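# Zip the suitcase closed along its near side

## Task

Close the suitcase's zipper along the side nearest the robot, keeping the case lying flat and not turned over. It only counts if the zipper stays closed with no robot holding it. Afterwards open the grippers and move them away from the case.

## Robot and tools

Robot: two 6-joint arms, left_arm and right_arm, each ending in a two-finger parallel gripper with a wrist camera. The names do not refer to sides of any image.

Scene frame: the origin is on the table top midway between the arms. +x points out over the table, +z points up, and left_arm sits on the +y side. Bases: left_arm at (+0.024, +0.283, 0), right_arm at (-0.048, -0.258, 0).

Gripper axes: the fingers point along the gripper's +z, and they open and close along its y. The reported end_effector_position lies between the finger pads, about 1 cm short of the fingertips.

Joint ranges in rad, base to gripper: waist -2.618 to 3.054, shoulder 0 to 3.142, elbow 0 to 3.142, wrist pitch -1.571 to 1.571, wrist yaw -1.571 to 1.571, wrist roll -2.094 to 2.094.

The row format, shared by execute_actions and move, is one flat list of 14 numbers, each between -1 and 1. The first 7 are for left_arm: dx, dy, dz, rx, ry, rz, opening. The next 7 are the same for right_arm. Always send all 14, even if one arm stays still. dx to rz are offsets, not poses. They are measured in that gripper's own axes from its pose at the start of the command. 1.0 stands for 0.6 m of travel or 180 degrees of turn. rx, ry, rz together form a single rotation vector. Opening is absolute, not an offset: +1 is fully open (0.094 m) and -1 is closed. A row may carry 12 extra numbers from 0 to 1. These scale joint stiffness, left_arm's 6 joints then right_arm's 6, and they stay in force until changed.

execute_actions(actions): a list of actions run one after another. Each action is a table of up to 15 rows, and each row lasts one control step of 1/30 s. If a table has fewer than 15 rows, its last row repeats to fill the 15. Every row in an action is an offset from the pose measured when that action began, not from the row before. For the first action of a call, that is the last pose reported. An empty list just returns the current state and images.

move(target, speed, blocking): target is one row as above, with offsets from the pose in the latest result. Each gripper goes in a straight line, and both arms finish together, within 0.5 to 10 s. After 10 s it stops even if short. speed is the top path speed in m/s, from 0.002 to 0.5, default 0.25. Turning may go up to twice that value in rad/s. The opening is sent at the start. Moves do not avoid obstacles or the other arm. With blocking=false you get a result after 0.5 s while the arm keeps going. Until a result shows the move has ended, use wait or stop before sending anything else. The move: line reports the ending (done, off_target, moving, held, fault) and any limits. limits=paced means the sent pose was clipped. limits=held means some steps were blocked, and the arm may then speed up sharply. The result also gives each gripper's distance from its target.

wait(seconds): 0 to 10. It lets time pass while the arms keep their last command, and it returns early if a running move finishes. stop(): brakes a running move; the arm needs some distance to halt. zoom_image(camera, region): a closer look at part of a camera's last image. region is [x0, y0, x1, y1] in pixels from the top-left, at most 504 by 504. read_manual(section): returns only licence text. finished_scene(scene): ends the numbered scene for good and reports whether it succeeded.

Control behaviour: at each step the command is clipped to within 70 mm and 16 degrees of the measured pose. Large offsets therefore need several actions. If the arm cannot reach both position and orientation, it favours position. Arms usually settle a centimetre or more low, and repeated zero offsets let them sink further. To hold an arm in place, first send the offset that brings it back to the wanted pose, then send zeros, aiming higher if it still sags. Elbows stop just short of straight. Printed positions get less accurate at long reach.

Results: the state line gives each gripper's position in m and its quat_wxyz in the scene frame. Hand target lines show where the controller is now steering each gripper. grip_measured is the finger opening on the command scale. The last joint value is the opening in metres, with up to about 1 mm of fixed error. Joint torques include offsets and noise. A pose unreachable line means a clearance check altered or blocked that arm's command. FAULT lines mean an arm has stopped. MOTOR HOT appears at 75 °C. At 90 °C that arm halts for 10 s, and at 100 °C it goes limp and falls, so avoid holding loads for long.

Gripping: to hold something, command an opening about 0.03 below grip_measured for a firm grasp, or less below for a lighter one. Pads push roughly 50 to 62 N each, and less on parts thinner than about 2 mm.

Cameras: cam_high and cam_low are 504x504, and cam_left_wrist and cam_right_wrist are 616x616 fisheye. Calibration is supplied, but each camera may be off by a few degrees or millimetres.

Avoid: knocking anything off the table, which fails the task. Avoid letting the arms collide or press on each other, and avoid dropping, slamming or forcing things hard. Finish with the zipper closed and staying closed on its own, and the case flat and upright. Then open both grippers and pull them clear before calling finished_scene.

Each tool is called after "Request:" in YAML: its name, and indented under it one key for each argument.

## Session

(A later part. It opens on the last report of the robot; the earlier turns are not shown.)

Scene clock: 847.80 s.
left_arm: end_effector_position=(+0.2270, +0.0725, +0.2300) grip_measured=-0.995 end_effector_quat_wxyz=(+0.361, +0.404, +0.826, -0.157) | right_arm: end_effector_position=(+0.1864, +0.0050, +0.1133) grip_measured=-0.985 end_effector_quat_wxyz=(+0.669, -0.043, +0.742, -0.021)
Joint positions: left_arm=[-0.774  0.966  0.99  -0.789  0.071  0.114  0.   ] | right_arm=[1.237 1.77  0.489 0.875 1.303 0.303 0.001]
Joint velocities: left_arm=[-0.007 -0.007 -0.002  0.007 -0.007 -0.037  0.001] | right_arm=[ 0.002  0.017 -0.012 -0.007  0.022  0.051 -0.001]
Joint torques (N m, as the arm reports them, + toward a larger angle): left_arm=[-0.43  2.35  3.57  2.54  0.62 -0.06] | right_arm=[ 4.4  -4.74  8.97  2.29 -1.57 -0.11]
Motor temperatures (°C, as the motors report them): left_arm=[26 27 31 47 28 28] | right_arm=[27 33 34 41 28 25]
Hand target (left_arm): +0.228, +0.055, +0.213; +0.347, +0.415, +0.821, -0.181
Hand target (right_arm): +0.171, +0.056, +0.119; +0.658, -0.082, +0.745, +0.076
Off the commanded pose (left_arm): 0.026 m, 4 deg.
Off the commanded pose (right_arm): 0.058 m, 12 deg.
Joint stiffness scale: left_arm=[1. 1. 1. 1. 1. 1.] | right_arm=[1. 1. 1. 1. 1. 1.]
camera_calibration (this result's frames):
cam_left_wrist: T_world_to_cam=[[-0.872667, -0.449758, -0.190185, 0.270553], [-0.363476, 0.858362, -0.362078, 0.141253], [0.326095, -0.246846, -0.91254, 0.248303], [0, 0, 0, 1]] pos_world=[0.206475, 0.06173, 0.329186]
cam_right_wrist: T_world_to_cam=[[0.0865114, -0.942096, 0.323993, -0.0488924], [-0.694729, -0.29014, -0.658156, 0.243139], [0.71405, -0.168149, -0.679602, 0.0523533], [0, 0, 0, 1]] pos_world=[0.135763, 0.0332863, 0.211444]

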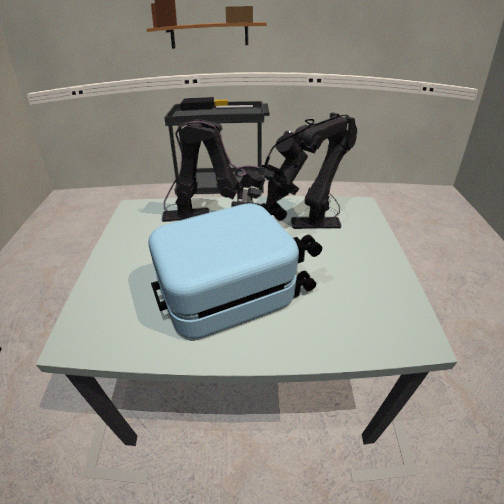

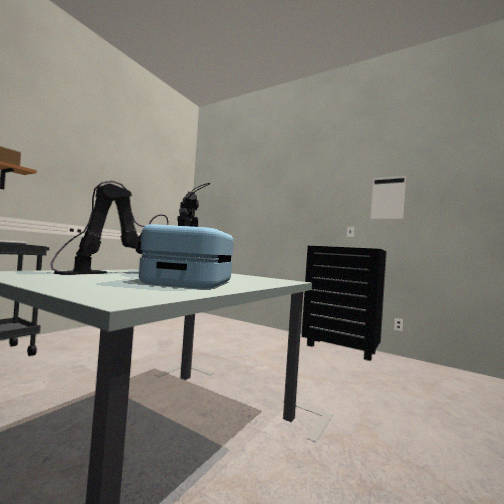

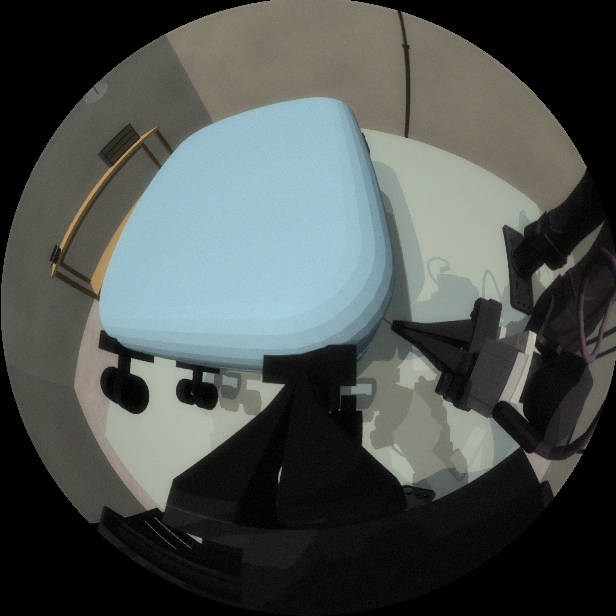

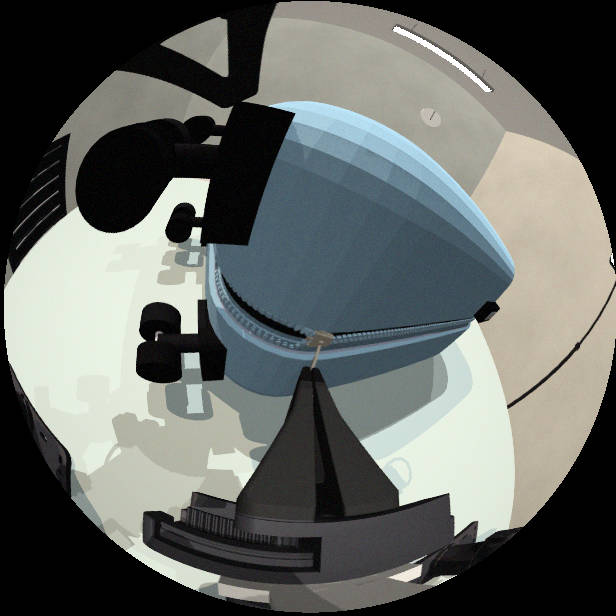

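Request:
execute_actions:
  actions:
    - [[0,-0.018,0.04,0.02,0,0,-1,-0.01,0.105,-0.012,-0.085,0,0.015,-1]]

Request:
zoom_image:
  camera: "cam_right_wrist"
  region: [160, 250, 420, 430]

Scene clock: 855.00 s.
left_arm: end_effector_position=(+0.2270, +0.0725, +0.2300) grip_measured=-0.995 end_effector_quat_wxyz=(+0.361, +0.404, +0.826, -0.157) | right_arm: end_effector_position=(+0.1840, +0.0237, +0.1123) grip_measured=-0.985 end_effector_quat_wxyz=(+0.664, -0.075, +0.744, +0.013)
Joint positions: left_arm=[-0.774  0.966  0.99  -0.789  0.071  0.114  0.   ] | right_arm=[1.242 1.782 0.489 0.944 1.215 0.248 0.001]
Joint velocities: left_arm=[ 0.012 -0.002 -0.012  0.007 -0.051  0.051  0.   ] | right_arm=[-0.037  0.046  0.007  0.168 -0.066 -0.051 -0.001]
Joint torques (N m, as the arm reports them, + toward a larger angle): left_arm=[-0.42  2.37  3.6   2.5   0.63 -0.07] | right_arm=[ 2.33 -5.23  7.45  1.95 -1.42 -0.12]
Motor temperatures (°C, as the motors report them): left_arm=[26 27 31 47 28 28] | right_arm=[27 33 34 41 28 25]
Hand target (left_arm): +0.228, +0.055, +0.213; +0.347, +0.415, +0.821, -0.181
Hand target (right_arm): +0.173, +0.064, +0.117; +0.654, -0.112, +0.743, +0.090
Off the commanded pose (left_arm): 0.026 m, 4 deg.
Off the commanded pose (right_arm): 0.045 m, 10 deg.
Joint stiffness scale: left_arm=[1. 1. 1. 1. 1. 1.] | right_arm=[1. 1. 1. 1. 1. 1.]
camera_calibration (this result's frames):
cam_left_wrist: T_world_to_cam=[[-0.872667, -0.449758, -0.190185, 0.270553], [-0.363476, 0.858362, -0.362078, 0.141253], [0.326095, -0.246846, -0.91254, 0.248303], [0, 0, 0, 1]] pos_world=[0.206475, 0.06173, 0.329186]
cam_right_wrist: T_world_to_cam=[[0.178399, -0.932119, 0.315164, -0.046913], [-0.675011, -0.348984, -0.650054, 0.243171], [0.715915, -0.0967702, -0.691449, 0.0558374], [0, 0, 0, 1]] pos_world=[0.132538, 0.0465379, 0.211468]

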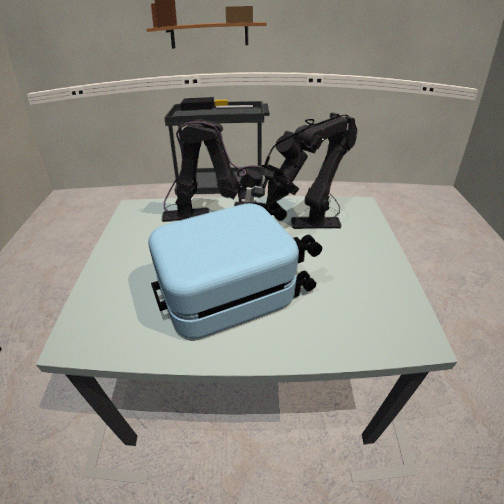

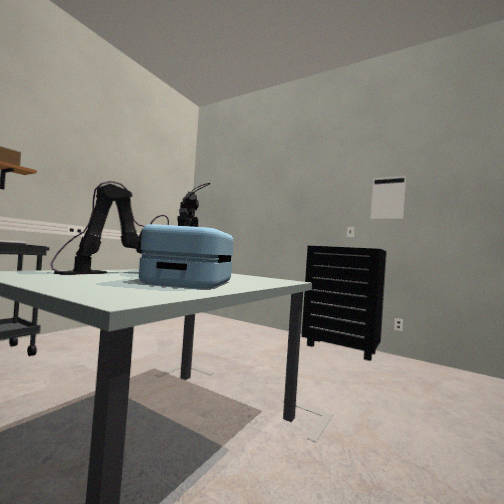

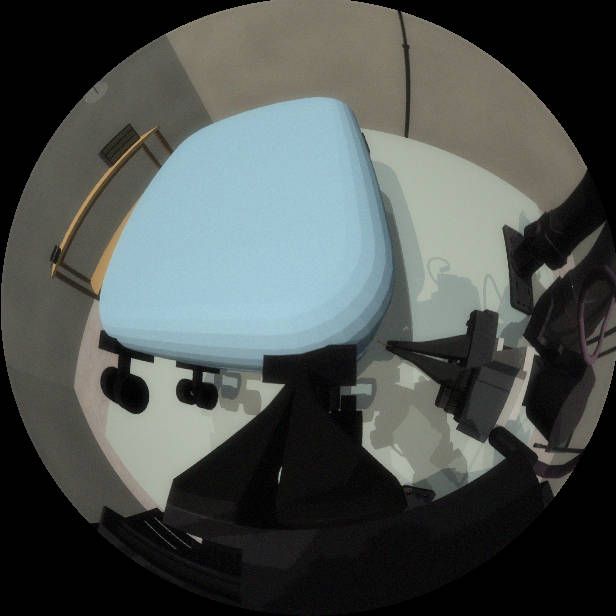

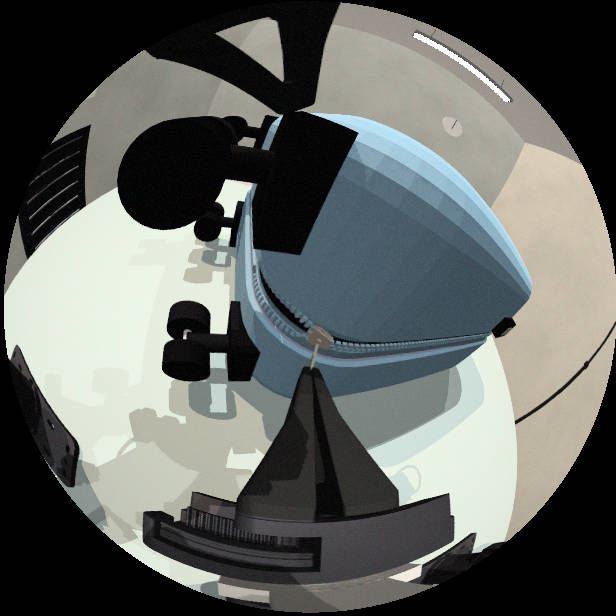

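Region (160, 250, 420, 430) of cam_right_wrist's 616x616 image, scaled by 1.938, with more detail than that image has; it fills the top 349 rows of this view, and the rest is white.

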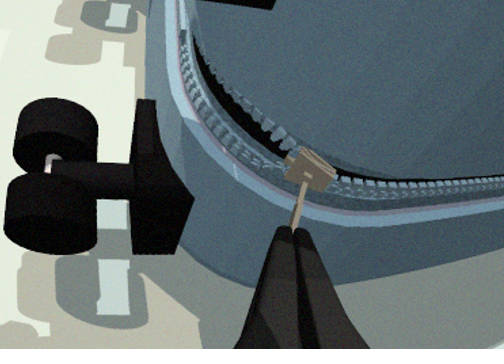

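Request:
execute_actions:
  actions:
    - [[0,-0.022,0.04,0.025,0,0,-1,-0.012,0.10,0.012,-0.075,0,0.02,-1]]

Request:
zoom_image:
  camera: "cam_right_wrist"
  region: [200, 250, 420, 410]

Scene clock: 859.60 s.
left_arm: end_effector_position=(+0.2269, +0.0724, +0.2300) grip_measured=-0.996 end_effector_quat_wxyz=(+0.361, +0.404, +0.826, -0.157) | right_arm: end_effector_position=(+0.1883, +0.0408, +0.1122) grip_measured=-0.985 end_effector_quat_wxyz=(+0.660, -0.086, +0.745, +0.046)
Joint positions: left_arm=[-0.774  0.966  0.99  -0.789  0.072  0.114  0.   ] | right_arm=[1.224 1.811 0.51  1.005 1.134 0.225 0.001]
Joint velocities: left_arm=[ 0.032 -0.012 -0.012  0.007 -0.022 -0.007  0.   ] | right_arm=[-0.002  0.007  0.007  0.022 -0.022 -0.051  0.   ]
Joint torques (N m, as the arm reports them, + toward a larger angle): left_arm=[-0.34  2.49  3.74  2.5   0.77 -0.04] | right_arm=[ 1.22 -5.23  8.12  1.99 -1.67 -0.12]
Motor temperatures (°C, as the motors report them): left_arm=[26 27 31 47 28 28] | right_arm=[27 33 34 41 28 25]
Hand target (left_arm): +0.226, +0.054, +0.213; +0.343, +0.418, +0.820, -0.187
Hand target (right_arm): +0.180, +0.080, +0.116; +0.648, -0.127, +0.741, +0.118
Off the commanded pose (left_arm): 0.027 m, 4 deg.
Off the commanded pose (right_arm): 0.044 m, 10 deg.
Joint stiffness scale: left_arm=[1. 1. 1. 1. 1. 1.] | right_arm=[1. 1. 1. 1. 1. 1.]
camera_calibration (this result's frames):
cam_left_wrist: T_world_to_cam=[[-0.872984, -0.44935, -0.189694, 0.270356], [-0.363136, 0.858424, -0.362272, 0.141262], [0.325625, -0.247373, -0.912565, 0.248469], [0, 0, 0, 1]] pos_world=[0.206406, 0.0616861, 0.329204]
cam_right_wrist: T_world_to_cam=[[0.238661, -0.929463, 0.281317, -0.0393532], [-0.659308, -0.367777, -0.655784, 0.250396], [0.712989, -0.0289646, -0.700576, 0.0531499], [0, 0, 0, 1]] pos_world=[0.136585, 0.0570517, 0.212512]

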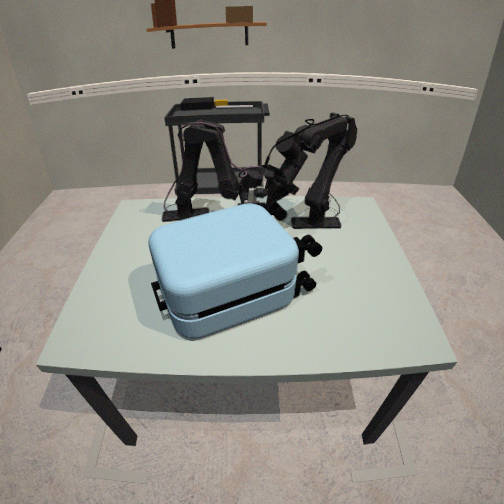

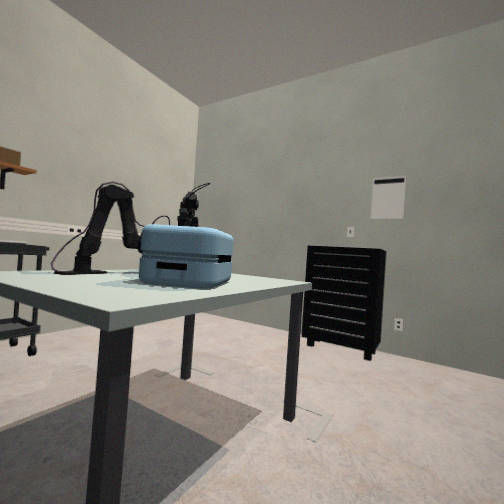

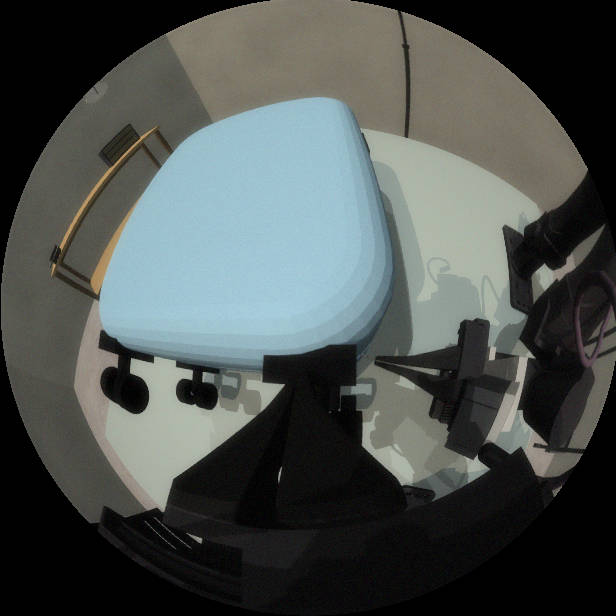

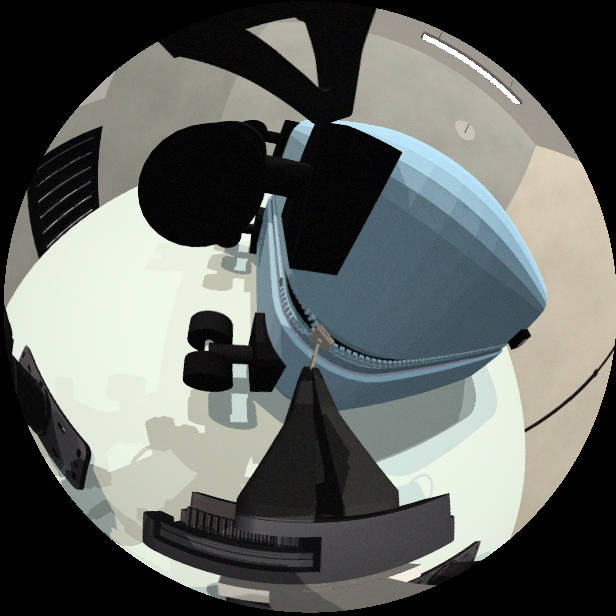

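Region (200, 250, 420, 410) of cam_right_wrist's 616x616 image, scaled by 2.291, with more detail than that image has; it fills the top 367 rows of this view, and the rest is white.

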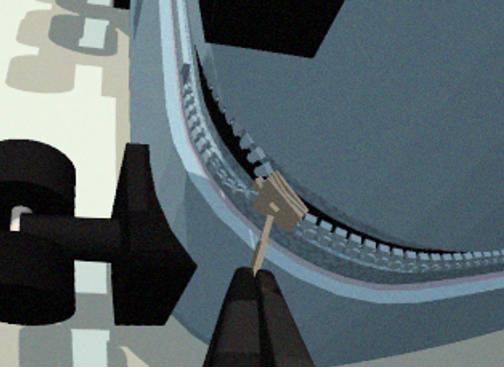

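Request:
execute_actions:
  actions:
    - [[0,-0.026,0.04,0.03,0,0,-1,-0.012,0.09,0.03,-0.065,0,0.015,-1]]

Request:
zoom_image:
  camera: "cam_right_wrist"
  region: [200, 250, 420, 410]

Scene clock: 867.53 s.
left_arm: end_effector_position=(+0.2274, +0.0722, +0.2297) grip_measured=-0.996 end_effector_quat_wxyz=(+0.361, +0.403, +0.826, -0.160) | right_arm: end_effector_position=(+0.1993, +0.0571, +0.1124) grip_measured=-0.985 end_effector_quat_wxyz=(+0.658, -0.094, +0.744, +0.070)
Joint positions: left_arm=[-0.768  0.966  0.987 -0.784  0.081  0.114  0.   ] | right_arm=[1.187 1.849 0.55  1.042 1.053 0.204 0.001]
Joint velocities: left_arm=[-0.002 -0.012 -0.007 -0.007  0.037 -0.066  0.001] | right_arm=[-0.002  0.012 -0.012  0.066 -0.037  0.051 -0.001]
Joint torques (N m, as the arm reports them, + toward a larger angle): left_arm=[-0.62  2.54  4.05  2.4   0.89 -0.03] | right_arm=[ 0.61 -5.54  8.2   1.96 -1.63 -0.12]
Motor temperatures (°C, as the motors report them): left_arm=[26 27 31 48 29 28] | right_arm=[27 33 34 41 28 25]
Hand target (left_arm): +0.224, +0.053, +0.213; +0.340, +0.421, +0.819, -0.194
Hand target (right_arm): +0.192, +0.094, +0.116; +0.647, -0.134, +0.739, +0.135
Off the commanded pose (left_arm): 0.028 m, 5 deg.
Off the commanded pose (right_arm): 0.041 m, 9 deg.
Joint stiffness scale: left_arm=[1. 1. 1. 1. 1. 1.] | right_arm=[1. 1. 1. 1. 1. 1.]
camera_calibration (this result's frames):
cam_left_wrist: T_world_to_cam=[[-0.873578, -0.450136, -0.185038, 0.269786], [-0.363703, 0.856442, -0.366369, 0.142815], [0.323391, -0.252753, -0.911885, 0.248732], [0, 0, 0, 1]] pos_world=[0.207184, 0.0619956, 0.329058]
cam_right_wrist: T_world_to_cam=[[0.281511, -0.924631, 0.256532, -0.0329024], [-0.647561, -0.38035, -0.660301, 0.262612], [0.708107, 0.019762, -0.705828, 0.0446995], [0, 0, 0, 1]] pos_world=[0.147667, 0.0685784, 0.213393]

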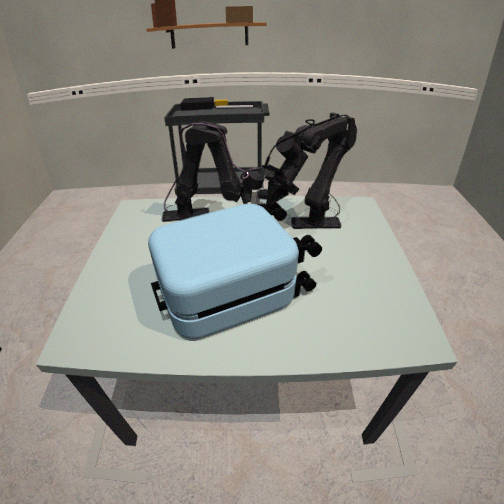

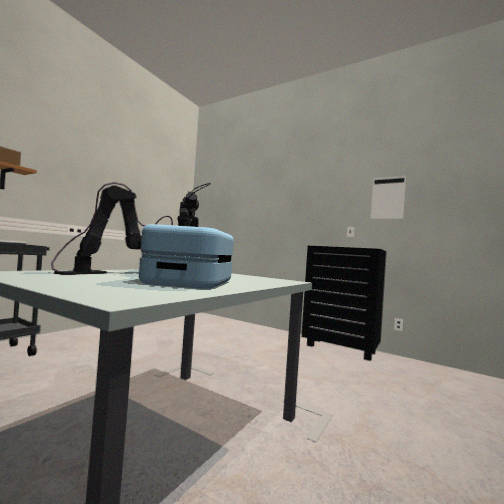

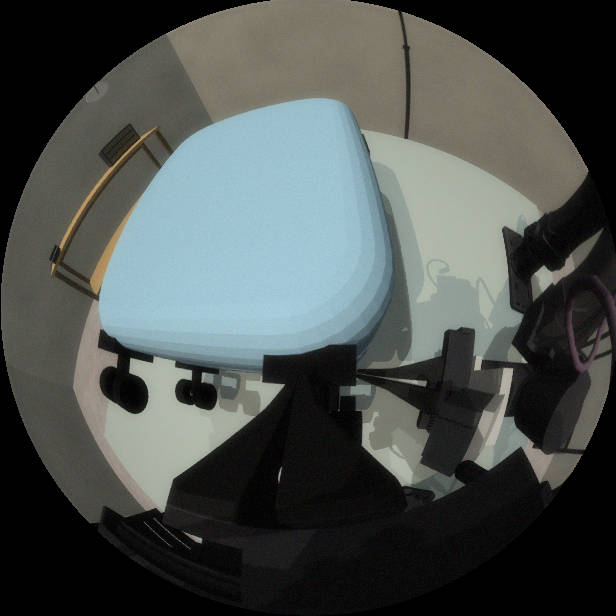

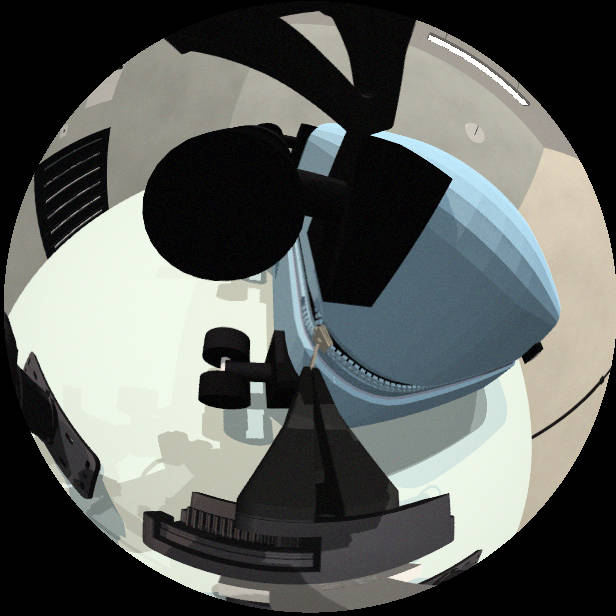

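Region (200, 250, 420, 410) of cam_right_wrist's 616x616 image, scaled by 2.291, with more detail than that image has; it fills the top 367 rows of this view, and the rest is white.

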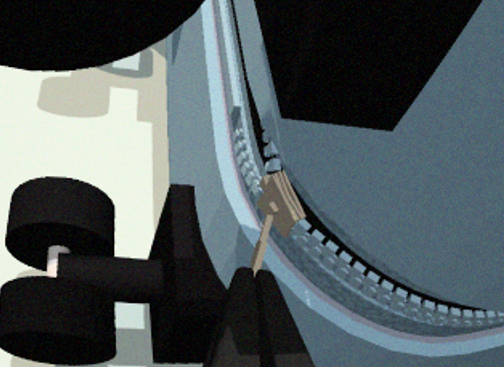

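Request:
execute_actions:
  actions:
    - [[0,-0.03,0.036,0.034,0,0,-1,-0.01,0.058,0.048,-0.035,-0.02,0.01,-1]]

Request:
zoom_image:
  camera: "cam_right_wrist"
  region: [220, 250, 420, 410]

Scene clock: 896.53 s.
left_arm: end_effector_position=(+0.2307, +0.0717, +0.2303) grip_measured=-0.996 end_effector_quat_wxyz=(+0.366, +0.399, +0.825, -0.163) | right_arm: end_effector_position=(+0.2180, +0.0636, +0.1040) grip_measured=-0.986 end_effector_quat_wxyz=(+0.672, -0.088, +0.733, +0.064)
Joint positions: left_arm=[-0.757  0.966  0.98  -0.764  0.088  0.114  0.   ] | right_arm=[1.139 1.974 0.593 1.205 1.03  0.126 0.001]
Joint velocities: left_arm=[-0.007 -0.022 -0.002 -0.007  0.037 -0.022 -0.   ] | right_arm=[-0.017  0.002 -0.002  0.095 -0.022 -0.022  0.001]
Joint torques (N m, as the arm reports them, + toward a larger angle): left_arm=[-0.79  2.23  5.09  2.14  1.02 -0.03] | right_arm=[-0.12 -6.93  7.91  2.15 -1.4  -0.24]
Motor temperatures (°C, as the motors report them): left_arm=[26 27 31 48 29 28] | right_arm=[27 33 34 41 28 25]
Hand target (left_arm): +0.222, +0.052, +0.215; +0.338, +0.421, +0.817, -0.202
Hand target (right_arm): +0.216, +0.095, +0.115; +0.673, -0.116, +0.720, +0.122
Off the commanded pose (left_arm): 0.029 m, 6 deg.
Off the commanded pose (right_arm): 0.036 m, 8 deg.
Joint stiffness scale: left_arm=[1. 1. 1. 1. 1. 1.] | right_arm=[1. 1. 1. 1. 1. 1.]
camera_calibration (this result's frames):
cam_left_wrist: T_world_to_cam=[[-0.870059, -0.457114, -0.184509, 0.272055], [-0.36617, 0.849905, -0.378922, 0.148543], [0.330026, -0.262123, -0.906849, 0.246073], [0, 0, 0, 1]] pos_world=[0.209886, 0.0626148, 0.329634]
cam_right_wrist: T_world_to_cam=[[0.256428, -0.930149, 0.262807, -0.0247901], [-0.629579, -0.367042, -0.68477, 0.269463], [0.733399, 0.0101366, -0.679722, 0.0177621], [0, 0, 0, 1]] pos_world=[0.162978, 0.0756656, 0.203108]

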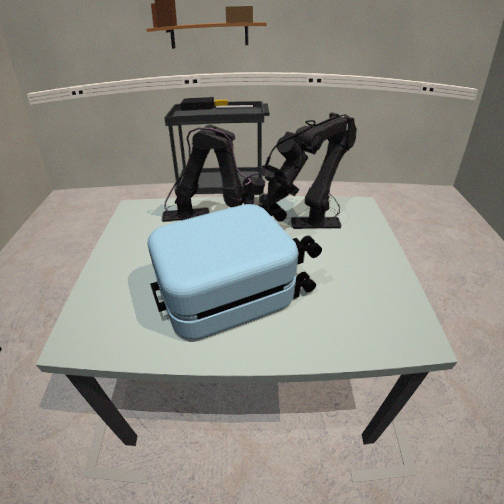

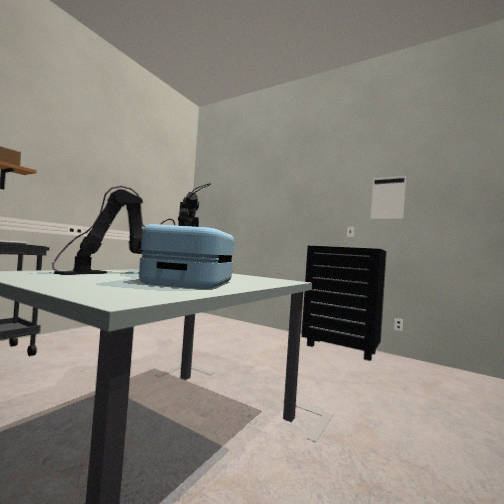

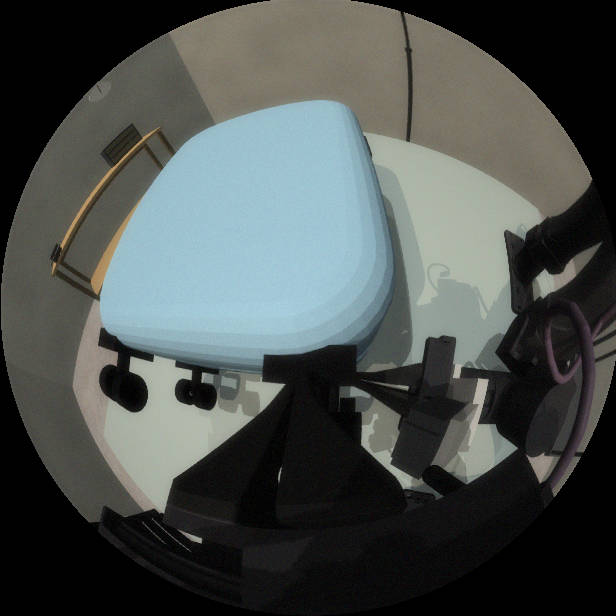

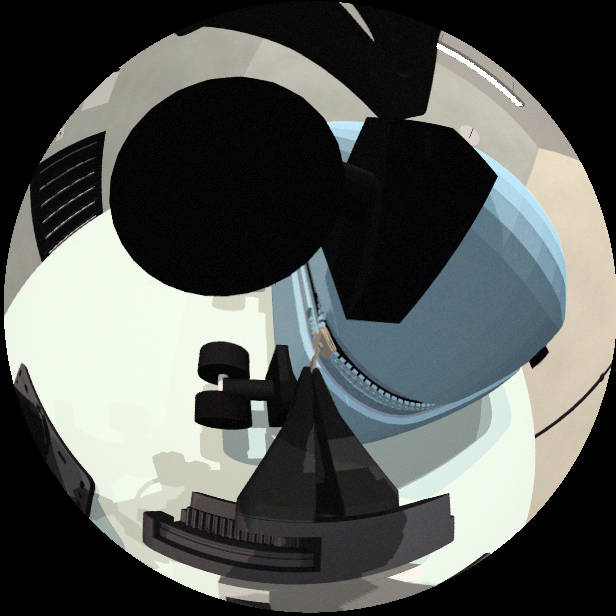

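Region (220, 250, 420, 410) of cam_right_wrist's 616x616 image, scaled by 2.520, with more detail than that image has; it fills the top 403 rows of this view, and the rest is white.

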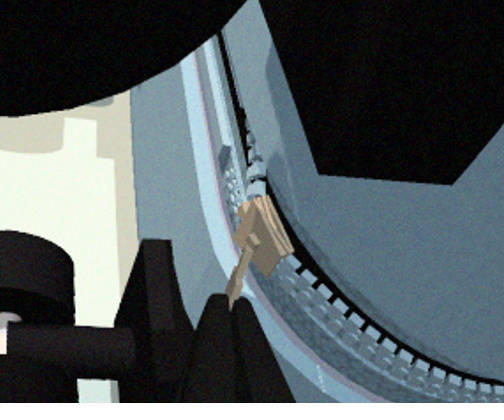

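Request:
execute_actions:
  actions:
    - [[0,-0.03,0.034,0.034,0,0,-1,-0.035,0.042,0.012,-0.03,0,0.01,-1]]

Request:
zoom_image:
  camera: "cam_right_wrist"
  region: [220, 250, 420, 410]

Scene clock: 902.00 s.
left_arm: end_effector_position=(+0.2309, +0.0718, +0.2304) grip_measured=-0.996 end_effector_quat_wxyz=(+0.366, +0.398, +0.825, -0.165) | right_arm: end_effector_position=(+0.2182, +0.0634, +0.1040) grip_measured=-0.986 end_effector_quat_wxyz=(+0.665, -0.094, +0.738, +0.056)
Joint positions: left_arm=[-0.751  0.966  0.98  -0.763  0.097  0.114  0.   ] | right_arm=[1.139 1.949 0.6   1.137 1.031 0.139 0.001]
Joint velocities: left_arm=[ 0.002  0.007 -0.002 -0.037  0.022  0.007  0.001] | right_arm=[-0.002 -0.012  0.002 -0.007  0.022  0.007 -0.001]
Joint torques (N m, as the arm reports them, + toward a larger angle): left_arm=[-0.68  2.04  4.68  2.3   1.02 -0.05] | right_arm=[ -0.57 -10.25   8.13   1.68  -1.09  -0.14]
Motor temperatures (°C, as the motors report them): left_arm=[26 27 31 47 29 28] | right_arm=[27 34 34 41 28 25]
Hand target (left_arm): +0.224, +0.052, +0.216; +0.343, +0.418, +0.816, -0.204
Hand target (right_arm): +0.219, +0.089, +0.125; +0.667, -0.108, +0.729, +0.108
Off the commanded pose (left_arm): 0.027 m, 6 deg.
Off the commanded pose (right_arm): 0.034 m, 6 deg.
Joint stiffness scale: left_arm=[1. 1. 1. 1. 1. 1.] | right_arm=[1. 1. 1. 1. 1. 1.]
camera_calibration (this result's frames):
cam_left_wrist: T_world_to_cam=[[-0.870841, -0.45773, -0.179219, 0.271361], [-0.36723, 0.848155, -0.381806, 0.14966], [0.32677, -0.266678, -0.9067, 0.24718], [0, 0, 0, 1]] pos_world=[0.210501, 0.0631929, 0.329893]
cam_right_wrist: T_world_to_cam=[[0.258045, -0.924645, 0.280078, -0.0275445], [-0.640086, -0.380764, -0.667315, 0.270818], [0.723673, -0.00707697, -0.690107, 0.0219446], [0, 0, 0, 1]] pos_world=[0.164574, 0.0778042, 0.20358]

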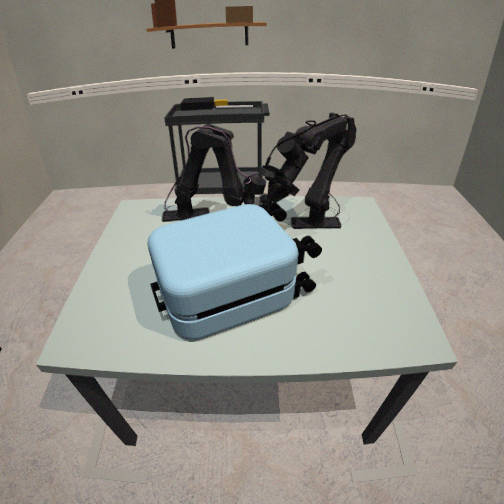

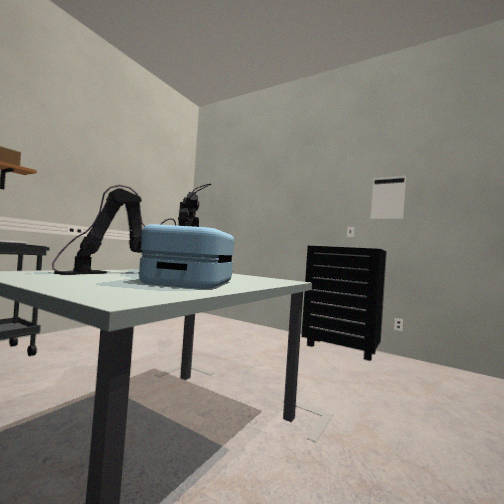

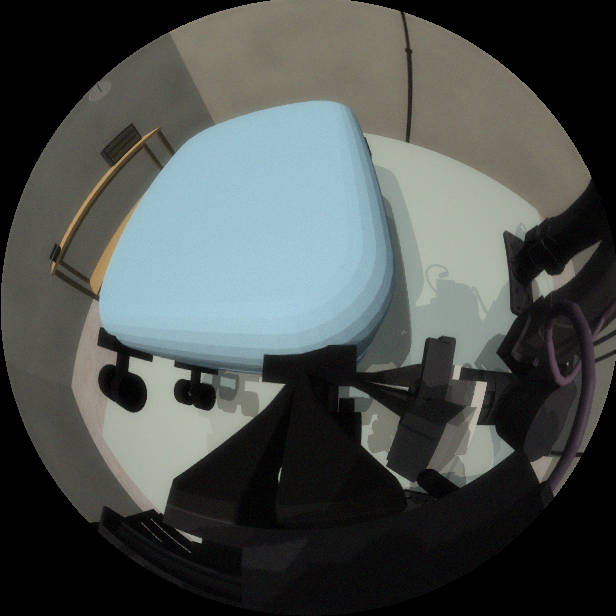

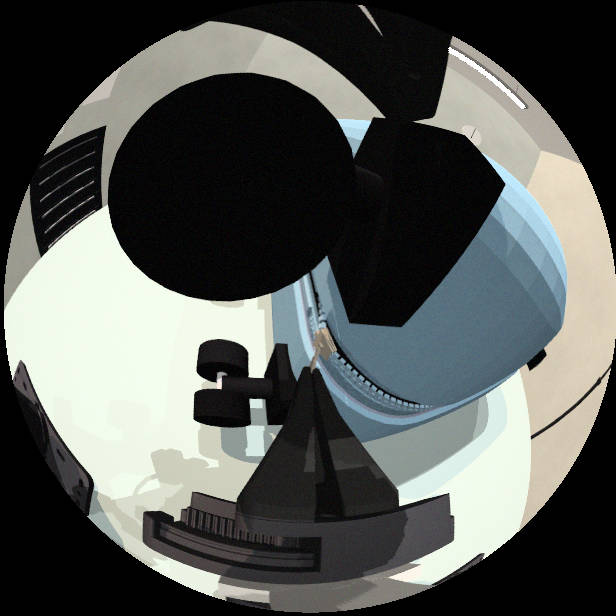

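Region (220, 250, 420, 410) of cam_right_wrist's 616x616 image, scaled by 2.520, with more detail than that image has; it fills the top 403 rows of this view, and the rest is white.

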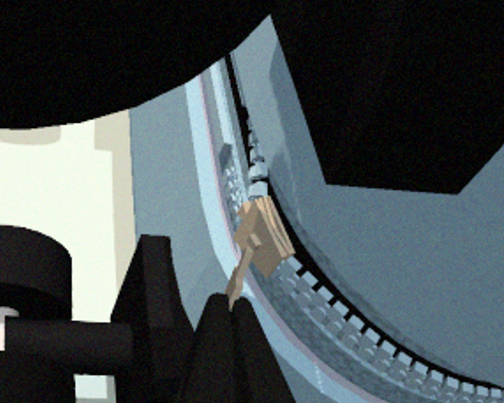

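Request:
execute_actions:
  actions:
    - [[0,-0.03,0.034,0.034,0,0,-1,-0.041,0.033,0.009,-0.028,-0.018,0.035,-1]]

Request:
zoom_image:
  camera: "cam_right_wrist"
  region: [220, 250, 420, 410]

Scene clock: 937.13 s.
left_arm: end_effector_position=(+0.2321, +0.0713, +0.2305) grip_measured=-0.996 end_effector_quat_wxyz=(+0.367, +0.397, +0.824, -0.168) | right_arm: end_effector_position=(+0.2193, +0.0628, +0.1051) grip_measured=-0.986 end_effector_quat_wxyz=(+0.666, -0.087, +0.738, +0.061)
Joint positions: left_arm=[-0.745  0.966  0.976 -0.754  0.104  0.114  0.   ] | right_arm=[1.136 1.949 0.6   1.143 1.03  0.152 0.001]
Joint velocities: left_arm=[ 0.007  0.007 -0.002 -0.066 -0.051 -0.066 -0.001] | right_arm=[ 0.007  0.012 -0.027 -0.051  0.007 -0.066  0.   ]
Joint torques (N m, as the arm reports them, + toward a larger angle): left_arm=[-0.75  2.05  5.04  2.23  1.01 -0.05] | right_arm=[-0.49 -8.96  6.26  2.62 -0.91 -0.09]
Motor temperatures (°C, as the motors report them): left_arm=[26 27 31 47 30 28] | right_arm=[27 36 34 40 28 25]
Hand target (left_arm): +0.225, +0.052, +0.217; +0.343, +0.416, +0.816, -0.207
Hand target (right_arm): +0.220, +0.084, +0.128; +0.676, -0.081, +0.721, +0.125
Off the commanded pose (left_arm): 0.027 m, 6 deg.
Off the commanded pose (right_arm): 0.032 m, 8 deg.
Joint stiffness scale: left_arm=[1. 1. 1. 1. 1. 1.] | right_arm=[1. 1. 1. 1. 1. 1.]
camera_calibration (this result's frames):
cam_left_wrist: T_world_to_cam=[[-0.87053, -0.459488, -0.176204, 0.271535], [-0.367483, 0.84511, -0.38826, 0.152249], [0.327313, -0.27324, -0.904548, 0.246559], [0, 0, 0, 1]] pos_world=[0.211627, 0.0634696, 0.329982]
cam_right_wrist: T_world_to_cam=[[0.254498, -0.930685, 0.262785, -0.0257352], [-0.642064, -0.365811, -0.673747, 0.272268], [0.723176, 0.0027428, -0.690658, 0.0214724], [0, 0, 0, 1]] pos_world=[0.165835, 0.0755883, 0.205032]

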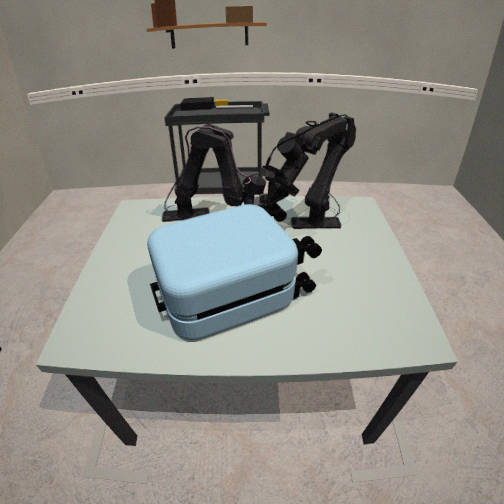

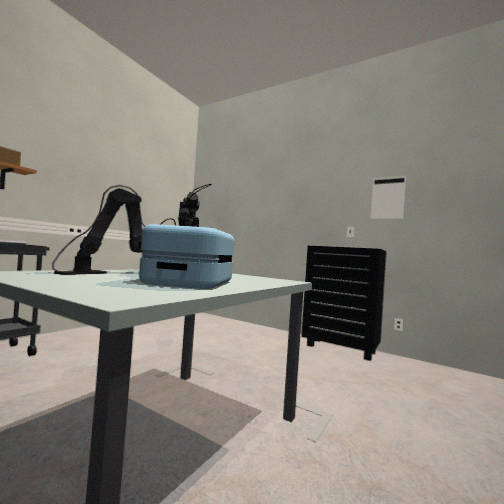

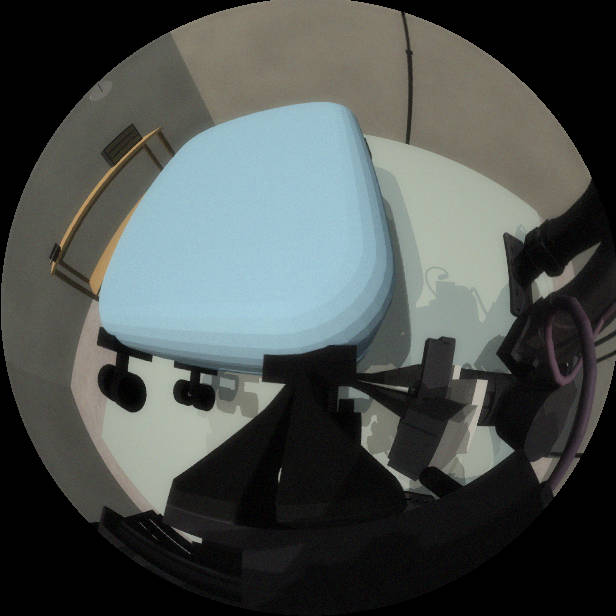

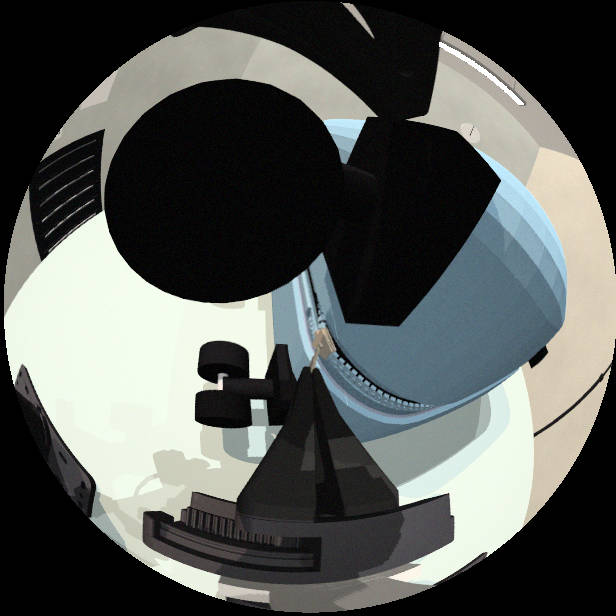

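Region (220, 250, 420, 410) of cam_right_wrist's 616x616 image, scaled by 2.520, with more detail than that image has; it fills the top 403 rows of this view, and the rest is white.

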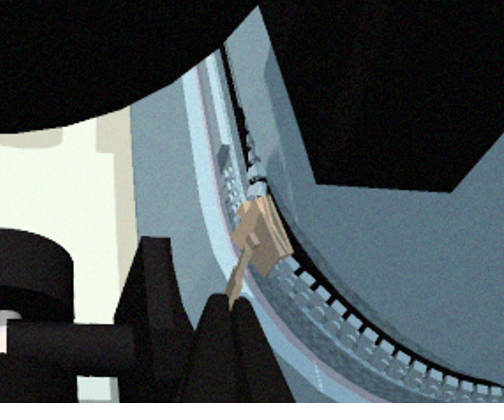

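Request:
execute_actions:
  actions:
    - [[-0.01,-0.01,0.0,0.01,0,0,-1,-0.02,0.016,0.004,-0.014,-0.009,0.017,-1],[-0.01,-0.01,0.0,0.01,0,0,-1,-0.02,0.016,0.004,-0.014,-0.009,0.017,-1],[-0.01,-0.005,-0.005,0.005,0,0,-1,-0.012,0.008,0.002,-0.007,-0.005,0.01,-1],[-0.015,0,-0.012,0,0,0,-1,-0.006,0.003,0,-0.003,-0.002,0.004,-1],[-0.02,0,-0.018,0,0,0,-1,-0.006,0.003,0,-0.003,-0.002,0.004,-1],[-0.022,0,-0.02,0,0,0,-1,-0.006,0.003,0,-0.003,-0.002,0.004,-1]]
    - [[-0.004,0.01,-0.001,0,0,0,-1,-0.004,0,0,0,-0.002,0.003,-1],[-0.004,0.01,-0.001,0,0,0,-1,-0.004,0,0,0,-0.002,0.003,-1],[-0.006,0.02,0.001,0,0,0,-1,-0.004,0,0,0,-0.002,0.003,-1],[-0.006,0.02,0.001,0,0,0,-1,-0.004,0,0,0,-0.002,0.003,-1],[-0.008,0.03,0.003,0,0,0,-1,-0.004,0,0,0,-0.002,0.003,-1],[-0.008,0.03,0.003,0,0,0,-1,-0.004,0,0,0,-0.002,0.003,-1],[-0.009,0.04,0.004,0,0,0,-1,-0.004,0,0,0,-0.002,0.003,-1],[-0.009,0.04,0.004,0,0,0,-1,-0.004,0,0,0,-0.002,0.003,-1],[-0.011,0.05,0.006,0,0,0,-1,-0.004,0,0,0,-0.002,0.003,-1],[-0.011,0.05,0.006,0,0,0,-1,-0.004,0,0,0,-0.002,0.003,-1],[-0.013,0.062,0.008,0,0,0,-1,-0.004,0,0,0,-0.002,0.003,-1]]

Request:
zoom_image:
  camera: "cam_left_wrist"
  region: [200, 300, 440, 460]

Scene clock: 994.80 s.
left_arm: end_effector_position=(+0.2629, +0.0971, +0.2317) grip_measured=-0.996 end_effector_quat_wxyz=(+0.355, +0.384, +0.839, -0.149) | right_arm: end_effector_position=(+0.2194, +0.0618, +0.1046) grip_measured=-0.986 end_effector_quat_wxyz=(+0.666, -0.085, +0.739, +0.059)
Joint positions: left_arm=[-0.562  1.036  1.043 -0.807  0.192  0.225  0.   ] | right_arm=[1.136 1.949 0.6   1.139 1.035 0.155 0.001]
Joint velocities: left_arm=[ 0.032  0.037  0.032 -0.051  0.081  0.11  -0.   ] | right_arm=[ 0.017 -0.012  0.017 -0.007  0.037  0.081 -0.001]
Joint torques (N m, as the arm reports them, + toward a larger angle): left_arm=[ 0.15 -1.54 10.7   1.61  0.27  0.05] | right_arm=[-0.04 -8.06  3.8   1.85  0.13 -0.03]
Motor temperatures (°C, as the motors report them): left_arm=[26 27 31 47 30 28] | right_arm=[27 36 33 43 27 25]
Hand target (left_arm): +0.265, +0.090, +0.245; +0.368, +0.397, +0.825, -0.162
Hand target (right_arm): +0.220, +0.062, +0.107; +0.668, -0.082, +0.737, +0.063
Off the commanded pose (left_arm): 0.016 m, 3 deg.
Off the commanded pose (right_arm): 0.002 m, 1 deg.
Joint stiffness scale: left_arm=[1. 1. 1. 1. 1. 1.] | right_arm=[1. 1. 1. 1. 1. 1.]
camera_calibration (this result's frames):
cam_left_wrist: T_world_to_cam=[[-0.853472, -0.490477, -0.176118, 0.308882], [-0.411824, 0.84186, -0.348816, 0.1451], [0.319354, -0.225175, -0.920494, 0.245755], [0, 0, 0, 1]] pos_world=[0.244895, 0.0846837, 0.331229]
cam_right_wrist: T_world_to_cam=[[0.24992, -0.931747, 0.263413, -0.0255488], [-0.644679, -0.363103, -0.672715, 0.271961], [0.722446, -0.00169187, -0.691425, 0.0215311], [0, 0, 0, 1]] pos_world=[0.166158, 0.0749812, 0.204569]

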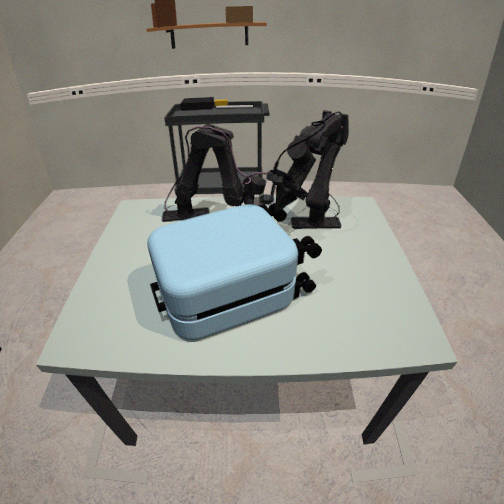

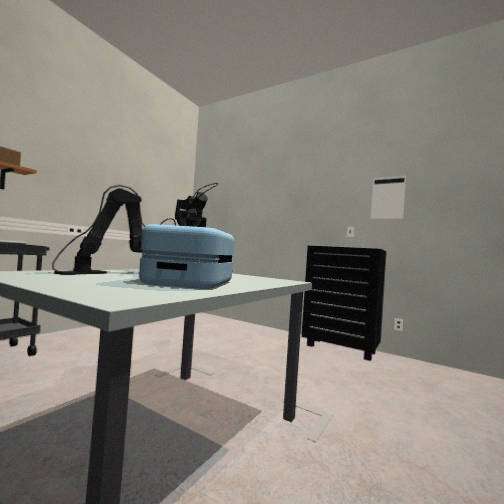

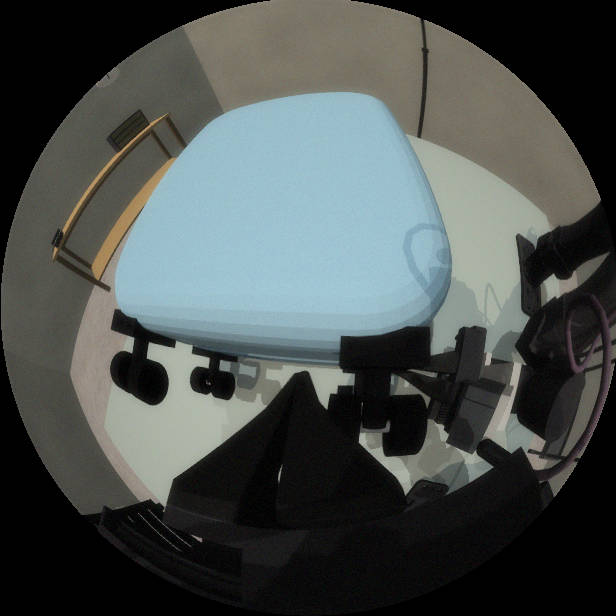

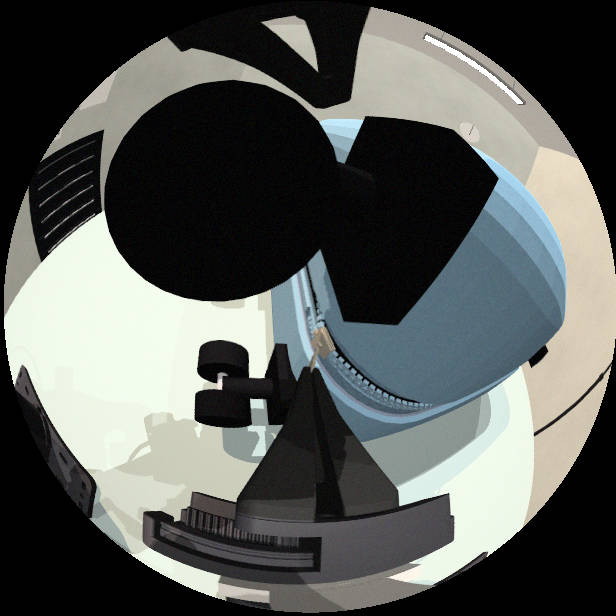

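Region (200, 300, 440, 460) of cam_left_wrist's 616x616 image, scaled by 2.100, with more detail than that image has.

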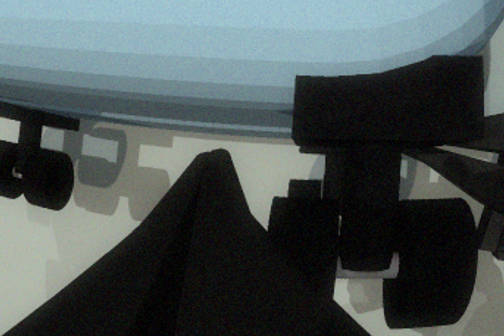

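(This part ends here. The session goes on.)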